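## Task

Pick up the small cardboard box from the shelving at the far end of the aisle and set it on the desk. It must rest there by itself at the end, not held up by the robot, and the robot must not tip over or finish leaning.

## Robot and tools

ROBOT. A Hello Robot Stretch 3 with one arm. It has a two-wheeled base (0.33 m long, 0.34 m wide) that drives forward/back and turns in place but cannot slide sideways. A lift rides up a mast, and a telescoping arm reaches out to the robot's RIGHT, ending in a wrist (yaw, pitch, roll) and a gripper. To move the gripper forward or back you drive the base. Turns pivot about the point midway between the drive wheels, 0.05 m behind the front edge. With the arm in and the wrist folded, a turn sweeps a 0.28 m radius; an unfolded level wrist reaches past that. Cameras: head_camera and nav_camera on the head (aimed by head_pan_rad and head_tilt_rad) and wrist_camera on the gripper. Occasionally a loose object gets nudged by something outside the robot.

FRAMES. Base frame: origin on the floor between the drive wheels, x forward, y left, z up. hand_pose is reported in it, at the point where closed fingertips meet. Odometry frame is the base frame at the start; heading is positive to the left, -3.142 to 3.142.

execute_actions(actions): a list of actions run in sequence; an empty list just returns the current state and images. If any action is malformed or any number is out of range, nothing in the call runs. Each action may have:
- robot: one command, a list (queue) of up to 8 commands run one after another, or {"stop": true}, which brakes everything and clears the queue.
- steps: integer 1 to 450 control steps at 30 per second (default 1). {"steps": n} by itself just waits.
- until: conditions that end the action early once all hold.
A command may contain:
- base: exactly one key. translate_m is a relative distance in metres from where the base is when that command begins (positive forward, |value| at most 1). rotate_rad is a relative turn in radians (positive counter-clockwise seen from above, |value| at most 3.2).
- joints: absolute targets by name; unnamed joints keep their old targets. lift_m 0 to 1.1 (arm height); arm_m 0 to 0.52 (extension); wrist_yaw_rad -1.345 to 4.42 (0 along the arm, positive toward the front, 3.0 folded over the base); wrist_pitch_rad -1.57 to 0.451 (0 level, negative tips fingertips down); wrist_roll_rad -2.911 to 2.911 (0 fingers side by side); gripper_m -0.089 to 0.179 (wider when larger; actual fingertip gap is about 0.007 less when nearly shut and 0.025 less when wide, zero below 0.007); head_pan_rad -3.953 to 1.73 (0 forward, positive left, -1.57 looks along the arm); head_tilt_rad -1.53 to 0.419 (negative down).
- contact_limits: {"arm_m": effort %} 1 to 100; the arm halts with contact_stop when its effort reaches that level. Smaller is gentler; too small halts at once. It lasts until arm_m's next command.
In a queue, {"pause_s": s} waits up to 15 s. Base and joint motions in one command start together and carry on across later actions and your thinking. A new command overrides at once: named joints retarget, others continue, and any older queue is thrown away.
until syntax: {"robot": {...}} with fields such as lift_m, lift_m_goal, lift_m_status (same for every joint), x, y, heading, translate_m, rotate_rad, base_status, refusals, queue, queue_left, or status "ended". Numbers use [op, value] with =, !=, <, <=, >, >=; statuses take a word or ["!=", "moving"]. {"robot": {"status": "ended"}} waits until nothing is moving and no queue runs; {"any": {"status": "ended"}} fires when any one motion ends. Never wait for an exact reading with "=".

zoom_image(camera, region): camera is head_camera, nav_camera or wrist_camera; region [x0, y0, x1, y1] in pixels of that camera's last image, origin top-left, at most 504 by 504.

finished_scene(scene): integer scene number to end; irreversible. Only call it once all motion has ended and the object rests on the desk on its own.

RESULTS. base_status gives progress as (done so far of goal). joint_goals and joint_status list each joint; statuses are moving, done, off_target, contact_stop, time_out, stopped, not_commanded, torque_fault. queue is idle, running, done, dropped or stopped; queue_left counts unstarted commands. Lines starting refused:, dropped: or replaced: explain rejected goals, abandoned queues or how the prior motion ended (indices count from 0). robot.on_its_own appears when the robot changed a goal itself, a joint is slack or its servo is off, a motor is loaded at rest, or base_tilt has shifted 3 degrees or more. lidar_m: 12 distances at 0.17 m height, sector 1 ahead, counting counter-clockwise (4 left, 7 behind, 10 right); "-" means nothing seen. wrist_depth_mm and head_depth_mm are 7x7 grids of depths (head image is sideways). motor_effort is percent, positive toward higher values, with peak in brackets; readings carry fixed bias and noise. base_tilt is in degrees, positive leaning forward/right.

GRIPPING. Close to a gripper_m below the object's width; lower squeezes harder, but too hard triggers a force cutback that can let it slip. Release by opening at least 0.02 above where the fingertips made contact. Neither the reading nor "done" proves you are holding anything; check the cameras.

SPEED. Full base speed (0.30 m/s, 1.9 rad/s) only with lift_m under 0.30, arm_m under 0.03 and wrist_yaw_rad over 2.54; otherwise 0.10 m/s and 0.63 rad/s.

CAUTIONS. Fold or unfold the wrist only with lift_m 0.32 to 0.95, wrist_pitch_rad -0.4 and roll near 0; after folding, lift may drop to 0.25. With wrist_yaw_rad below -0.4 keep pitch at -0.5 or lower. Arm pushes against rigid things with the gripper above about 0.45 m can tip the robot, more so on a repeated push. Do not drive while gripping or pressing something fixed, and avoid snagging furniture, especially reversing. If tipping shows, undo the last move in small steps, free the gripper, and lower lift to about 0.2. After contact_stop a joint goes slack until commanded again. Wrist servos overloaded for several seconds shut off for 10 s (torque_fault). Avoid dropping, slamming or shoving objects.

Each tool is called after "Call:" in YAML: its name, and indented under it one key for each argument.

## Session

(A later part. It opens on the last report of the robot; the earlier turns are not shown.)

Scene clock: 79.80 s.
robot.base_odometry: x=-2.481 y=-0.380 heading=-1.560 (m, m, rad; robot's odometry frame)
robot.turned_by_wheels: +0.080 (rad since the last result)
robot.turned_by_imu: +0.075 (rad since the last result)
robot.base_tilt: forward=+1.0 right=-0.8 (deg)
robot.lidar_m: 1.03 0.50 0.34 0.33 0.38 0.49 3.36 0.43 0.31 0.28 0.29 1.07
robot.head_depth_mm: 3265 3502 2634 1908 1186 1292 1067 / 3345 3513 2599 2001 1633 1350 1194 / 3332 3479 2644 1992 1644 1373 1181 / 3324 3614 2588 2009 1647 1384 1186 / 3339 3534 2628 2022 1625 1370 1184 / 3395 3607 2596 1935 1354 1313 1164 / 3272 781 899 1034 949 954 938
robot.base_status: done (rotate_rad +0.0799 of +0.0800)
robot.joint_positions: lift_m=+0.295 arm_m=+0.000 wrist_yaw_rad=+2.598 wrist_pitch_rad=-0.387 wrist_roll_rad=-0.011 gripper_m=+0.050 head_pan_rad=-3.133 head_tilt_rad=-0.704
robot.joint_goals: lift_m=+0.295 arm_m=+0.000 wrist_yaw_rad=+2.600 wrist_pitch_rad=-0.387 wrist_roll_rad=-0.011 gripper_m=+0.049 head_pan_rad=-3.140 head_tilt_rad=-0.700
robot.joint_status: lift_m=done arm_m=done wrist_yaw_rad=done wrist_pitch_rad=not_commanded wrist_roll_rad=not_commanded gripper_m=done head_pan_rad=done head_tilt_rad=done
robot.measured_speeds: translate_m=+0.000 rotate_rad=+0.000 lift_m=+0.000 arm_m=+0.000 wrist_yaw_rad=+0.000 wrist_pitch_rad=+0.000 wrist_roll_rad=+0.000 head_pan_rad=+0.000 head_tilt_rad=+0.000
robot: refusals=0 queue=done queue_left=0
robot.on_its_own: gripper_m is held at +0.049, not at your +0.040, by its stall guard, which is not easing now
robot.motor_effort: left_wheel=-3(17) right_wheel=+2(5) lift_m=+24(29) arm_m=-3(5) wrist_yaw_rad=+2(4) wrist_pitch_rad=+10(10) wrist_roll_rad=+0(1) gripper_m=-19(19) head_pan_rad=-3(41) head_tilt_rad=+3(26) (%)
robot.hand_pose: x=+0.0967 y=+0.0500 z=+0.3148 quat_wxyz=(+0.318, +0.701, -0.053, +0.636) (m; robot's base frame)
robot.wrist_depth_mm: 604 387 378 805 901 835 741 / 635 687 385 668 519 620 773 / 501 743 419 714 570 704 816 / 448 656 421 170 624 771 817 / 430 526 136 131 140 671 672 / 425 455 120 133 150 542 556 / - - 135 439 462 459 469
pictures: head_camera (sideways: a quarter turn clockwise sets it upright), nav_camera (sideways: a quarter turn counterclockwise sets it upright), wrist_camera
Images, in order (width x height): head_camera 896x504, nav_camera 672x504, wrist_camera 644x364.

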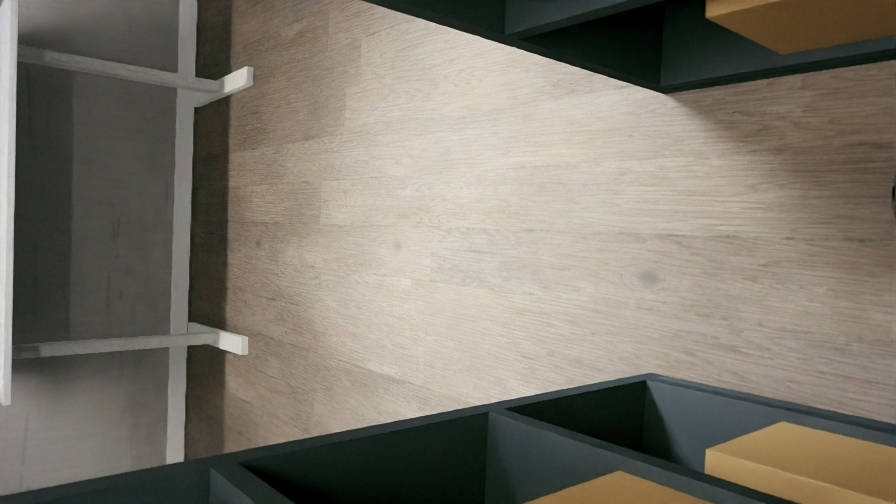

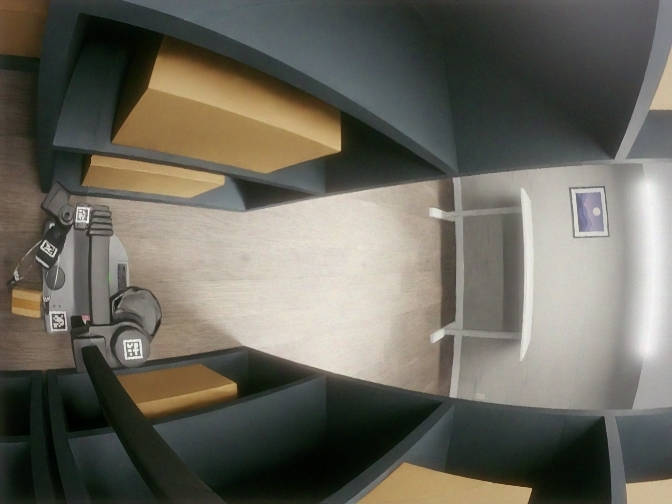

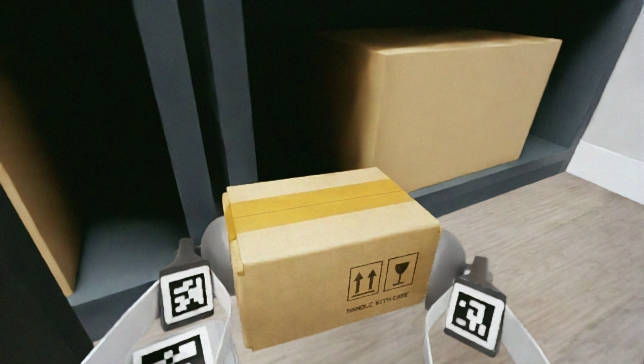

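Call:
execute_actions:
  actions:
    - {"robot":[{"base":{"rotate_rad":-0.05}},{"base":{"translate_m":-1}},{"base":{"translate_m":-1}},{"base":{"rotate_rad":-1.56},"joints":{"head_pan_rad":-1.57,"head_tilt_rad":-0.4}},{"joints":{"lift_m":0.95}},{"joints":{"wrist_yaw_rad":0,"lift_m":1.08}},{"joints":{"arm_m":0.5}}],"steps":450,"until":{"robot":{"status":"ended"}}}
    - {"steps":400,"until":{"robot":{"status":"ended"}}}

Scene clock: 109.80 s.
robot.base_odometry: x=-2.403 y=+1.618 heading=+3.113 (m, m, rad; robot's odometry frame)
robot.turned_by_wheels: -1.610 (rad since the last result)
robot.turned_by_imu: -1.589 (rad since the last result)
robot.base_tilt: forward=+0.9 right=-0.7 (deg)
robot.lidar_m: 1.97 2.06 1.23 1.17 1.19 1.87 1.78 1.83 1.40 1.76 1.42 2.08
robot.head_depth_mm: 1497 1573 1556 1399 1621 1655 1420 / 1509 1574 1535 1899 2040 1749 1413 / 1504 1585 1305 1884 2039 1762 1406 / 1500 1614 1577 1898 2056 1748 1405 / 1508 1610 1573 1891 2048 1727 1409 / 1497 1616 1557 1874 2047 1737 1408 / 1481 1613 1511 1883 2031 1730 1392
robot.base_status: done (rotate_rad -1.5599 of -1.5600)
robot.joint_positions: lift_m=+1.080 arm_m=+0.500 wrist_yaw_rad=+0.001 wrist_pitch_rad=-0.387 wrist_roll_rad=-0.011 gripper_m=+0.050 head_pan_rad=-1.577 head_tilt_rad=-0.408
robot.joint_goals: lift_m=+1.080 arm_m=+0.500 wrist_yaw_rad=+0.000 wrist_pitch_rad=-0.387 wrist_roll_rad=-0.011 gripper_m=+0.049 head_pan_rad=-1.570 head_tilt_rad=-0.400
robot.joint_status: lift_m=done arm_m=done wrist_yaw_rad=done wrist_pitch_rad=not_commanded wrist_roll_rad=not_commanded gripper_m=done head_pan_rad=done head_tilt_rad=done
robot.measured_speeds: translate_m=+0.000 rotate_rad=+0.000 lift_m=+0.000 arm_m=+0.000 wrist_yaw_rad=+0.000 wrist_pitch_rad=+0.000 wrist_roll_rad=+0.000 head_pan_rad=+0.000 head_tilt_rad=+0.000
robot: refusals=0 queue=done queue_left=0
robot.on_its_own: gripper_m is held at +0.049, not at your +0.040, by its stall guard, which is not easing now
robot.motor_effort: left_wheel=+3(17) right_wheel=+0(2) lift_m=+29(31) arm_m=+4(10) wrist_yaw_rad=-2(3) wrist_pitch_rad=+10(10) wrist_roll_rad=+1(1) gripper_m=-19(19) head_pan_rad=+3(41) head_tilt_rad=+5(35) (%)
robot.hand_pose: x=-0.0213 y=-0.8728 z=+1.0995 quat_wxyz=(+0.698, +0.137, -0.690, -0.135) (m; robot's base frame)
robot.wrist_depth_mm: 908 921 907 896 878 885 872 / 942 951 964 950 947 932 956 / 657 662 672 679 700 707 778 / 483 498 497 170 504 520 529 / 392 394 136 131 140 410 415 / 324 326 121 133 150 336 341 / 295 - 292 289 298 302 298
pictures: head_camera (sideways: a quarter turn clockwise sets it upright), nav_camera (sideways: a quarter turn counterclockwise sets it upright), wrist_camera
Images, in order (width x height): head_camera 896x504, nav_camera 672x504, wrist_camera 644x364.

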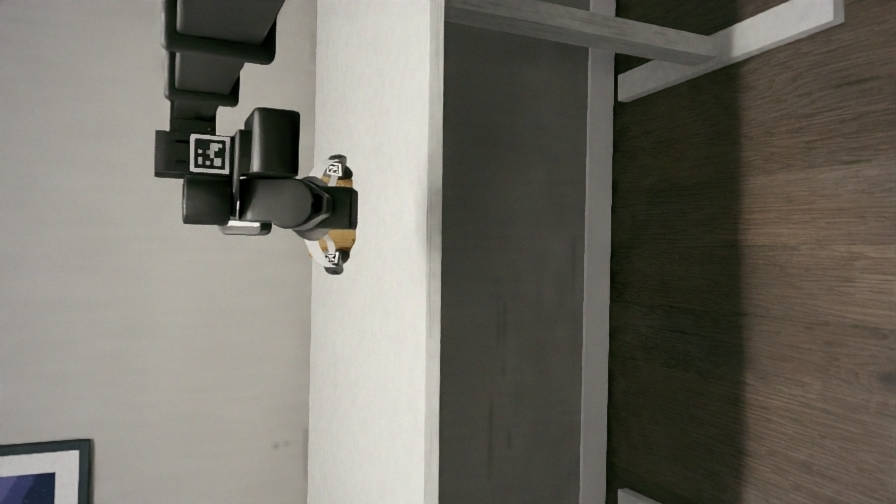

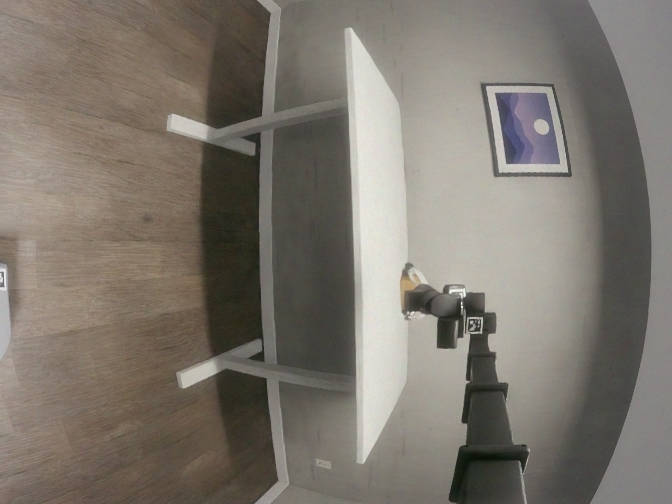

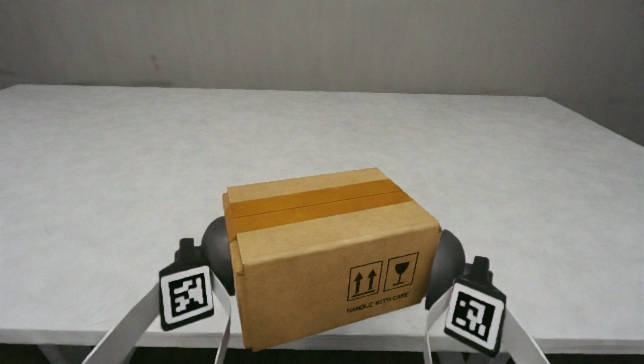

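Call:
execute_actions:
  actions:
    - {"robot":[{"base":{"rotate_rad":-1.2},"joints":{"arm_m":0.3}},{"base":{"translate_m":0.3}},{"base":{"rotate_rad":1.2}},{"joints":{"arm_m":0.48}},{"joints":{"lift_m":0.965}}],"steps":450,"until":{"robot":{"status":"ended"}}}
    - {"steps":400,"until":{"robot":{"status":"ended"}}}

Scene clock: 126.67 s.
robot.base_odometry: x=-2.503 y=+1.901 heading=+3.113 (m, m, rad; robot's odometry frame)
robot.turned_by_wheels: +0.000 (rad since the last result)
robot.turned_by_imu: +0.002 (rad since the last result)
robot.base_tilt: forward=+1.0 right=-0.7 (deg)
robot.lidar_m: 1.88 1.96 1.51 1.47 1.48 1.98 1.88 1.92 1.19 1.47 1.13 2.00
robot.head_depth_mm: 1244 1332 1410 - 1754 1706 1417 / 1250 1341 1412 837 1716 1773 1414 / 1246 1350 1425 787 1730 1749 1407 / 1252 1345 1419 828 1723 1737 1404 / 1244 1340 1409 875 1708 1725 1398 / 1246 1338 1413 869 1721 1743 1393 / 1224 1333 1404 860 1714 1720 1386
robot.base_status: done (rotate_rad +1.1999 of +1.2000)
robot.joint_positions: lift_m=+0.965 arm_m=+0.480 wrist_yaw_rad=+0.001 wrist_pitch_rad=-0.387 wrist_roll_rad=-0.011 gripper_m=+0.050 head_pan_rad=-1.577 head_tilt_rad=-0.408
robot.joint_goals: lift_m=+0.965 arm_m=+0.480 wrist_yaw_rad=+0.000 wrist_pitch_rad=-0.387 wrist_roll_rad=-0.011 gripper_m=+0.049 head_pan_rad=-1.570 head_tilt_rad=-0.400
robot.joint_status: lift_m=done arm_m=done wrist_yaw_rad=done wrist_pitch_rad=not_commanded wrist_roll_rad=not_commanded gripper_m=done head_pan_rad=done head_tilt_rad=done
robot.measured_speeds: translate_m=+0.000 rotate_rad=+0.000 lift_m=+0.000 arm_m=+0.000 wrist_yaw_rad=+0.000 wrist_pitch_rad=+0.000 wrist_roll_rad=+0.000 head_pan_rad=+0.000 head_tilt_rad=+0.000
robot: refusals=0 queue=done queue_left=0
robot.on_its_own: gripper_m is held at +0.049, not at your +0.040, by its stall guard, which is not easing now
robot.motor_effort: left_wheel=-3(13) right_wheel=+2(7) lift_m=+25(30) arm_m=+4(4) wrist_yaw_rad=-1(1) wrist_pitch_rad=+10(10) wrist_roll_rad=+0(0) gripper_m=-19(19) head_pan_rad=+3(4) head_tilt_rad=+6(6) (%)
robot.hand_pose: x=-0.0213 y=-0.8528 z=+0.9848 quat_wxyz=(+0.698, +0.137, -0.690, -0.135) (m; robot's base frame)
robot.wrist_depth_mm: 680 674 662 661 663 655 637 / 556 573 587 602 619 634 671 / 369 374 382 392 396 403 411 / 278 281 284 170 292 296 299 / 222 223 135 131 140 233 235 / 184 185 120 132 151 192 192 / 158 156 152 152 162 161 164
pictures: head_camera (sideways: a quarter turn clockwise sets it upright), nav_camera (sideways: a quarter turn counterclockwise sets it upright), wrist_camera
Images, in order (width x height): head_camera 896x504, nav_camera 672x504, wrist_camera 644x364.

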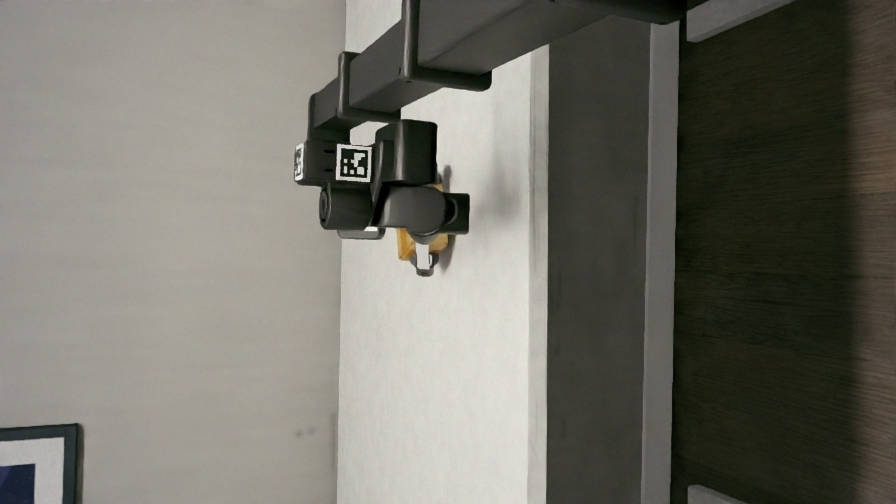

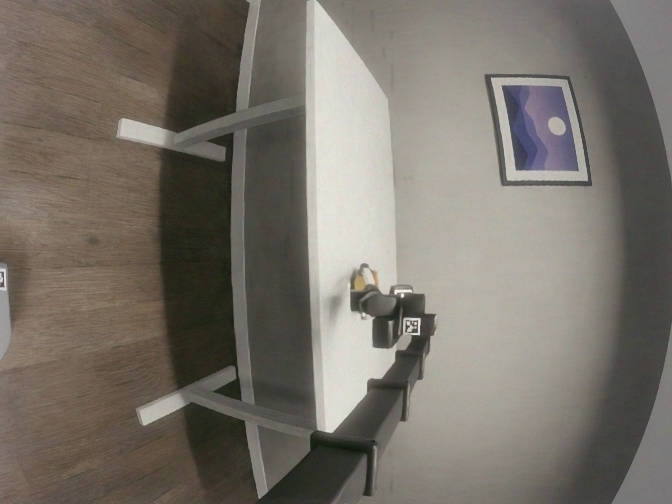

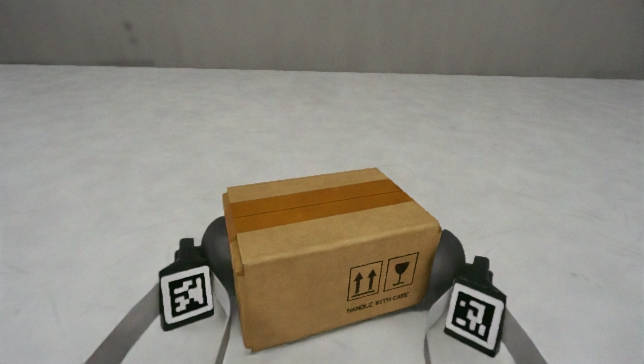

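Call:
execute_actions:
  actions:
    - {"robot":[{"joints":{"lift_m":0.953}},{"joints":{"gripper_m":0.16}},{"joints":{"lift_m":1.02,"arm_m":0.4}}],"steps":450,"until":{"robot":{"status":"ended"}}}

Call:
finished_scene:
  scene: 2

Scene clock: 133.40 s.
robot.base_odometry: x=-2.503 y=+1.901 heading=+3.113 (m, m, rad; robot's odometry frame)
robot.turned_by_wheels: +0.000 (rad since the last result)
robot.turned_by_imu: +0.000 (rad since the last result)
robot.base_tilt: forward=+0.9 right=-0.8 (deg)
robot.lidar_m: 1.88 1.95 1.51 1.47 1.47 1.97 1.87 1.92 1.19 1.47 1.13 2.00
robot.head_depth_mm: 1250 1341 - 845 1713 1720 1416 / 1258 1340 - 889 1709 1747 1413 / 1249 1337 - 832 1726 1751 1420 / 1257 1338 1410 827 1721 1747 1406 / 1248 1337 1416 873 1701 1732 1410 / 1246 1346 1410 867 1714 1726 1394 / 1220 1343 1392 859 1730 1719 1397
robot.base_status: done (rotate_rad +1.1999 of +1.2000)
robot.joint_positions: lift_m=+1.020 arm_m=+0.400 wrist_yaw_rad=+0.001 wrist_pitch_rad=-0.381 wrist_roll_rad=-0.011 gripper_m=+0.160 head_pan_rad=-1.577 head_tilt_rad=-0.408
robot.joint_goals: lift_m=+1.020 arm_m=+0.400 wrist_yaw_rad=+0.000 wrist_pitch_rad=-0.381 wrist_roll_rad=-0.011 gripper_m=+0.160 head_pan_rad=-1.570 head_tilt_rad=-0.400
robot.joint_status: lift_m=done arm_m=done wrist_yaw_rad=done wrist_pitch_rad=not_commanded wrist_roll_rad=not_commanded gripper_m=done head_pan_rad=done head_tilt_rad=done
robot.measured_speeds: translate_m=+0.000 rotate_rad=+0.000 lift_m=+0.000 arm_m=+0.000 wrist_yaw_rad=+0.000 wrist_pitch_rad=+0.000 wrist_roll_rad=+0.000 head_pan_rad=+0.000 head_tilt_rad=+0.000
robot: refusals=0 queue=done queue_left=0
robot.motor_effort: left_wheel=-3(2) right_wheel=+1(2) lift_m=+29(31) arm_m=-3(3) wrist_yaw_rad=-1(1) wrist_pitch_rad=+8(10) wrist_roll_rad=+0(0) gripper_m=+0(82) head_pan_rad=+3(3) head_tilt_rad=+6(6) (%)
robot.hand_pose: x=-0.0213 y=-0.7742 z=+1.0409 quat_wxyz=(+0.698, +0.135, -0.690, -0.133) (m; robot's base frame)
robot.wrist_depth_mm: 742 739 738 722 726 715 719 / 790 784 785 784 764 764 748 / 514 522 532 539 552 561 570 / 383 389 393 397 406 411 415 / 307 321 307 239 306 322 325 / 253 - 259 244 261 273 268 / 216 212 219 222 224 220 231
pictures: head_camera (sideways: a quarter turn clockwise sets it upright), nav_camera (sideways: a quarter turn counterclockwise sets it upright), wrist_camera
Images, in order (width x height): head_camera 896x504, nav_camera 672x504, wrist_camera 644x364.

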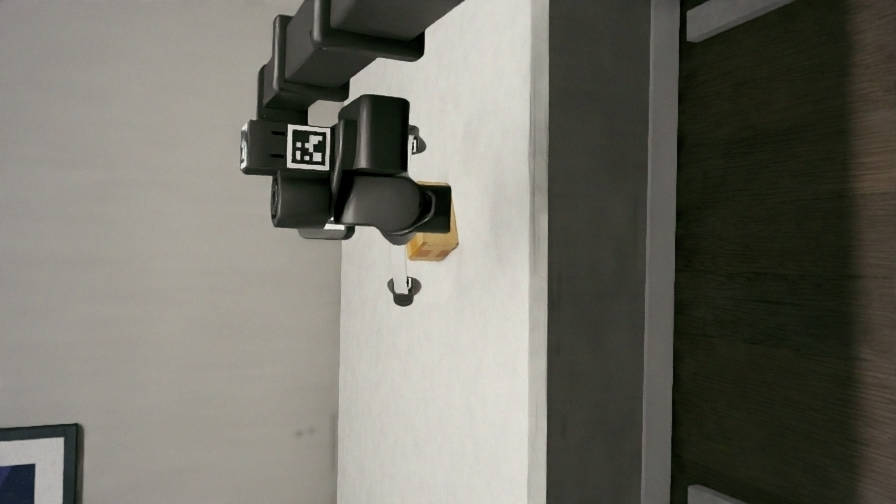

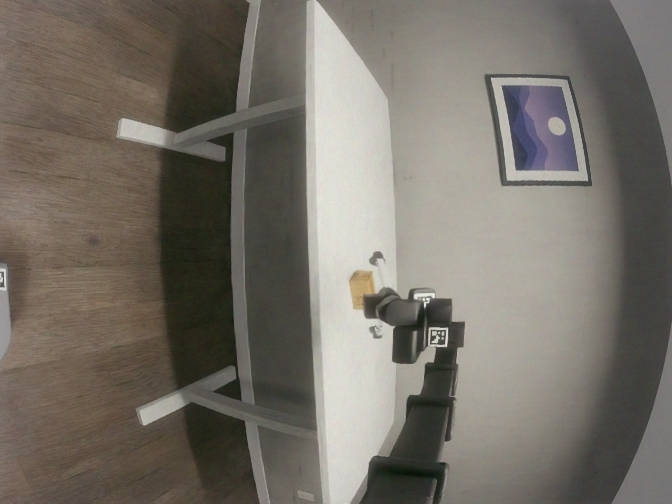

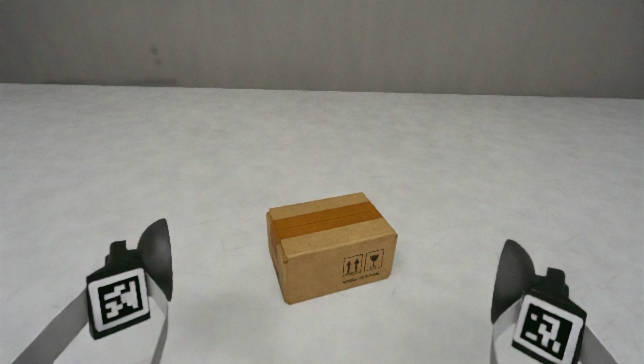

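The scene is finished: the task was done.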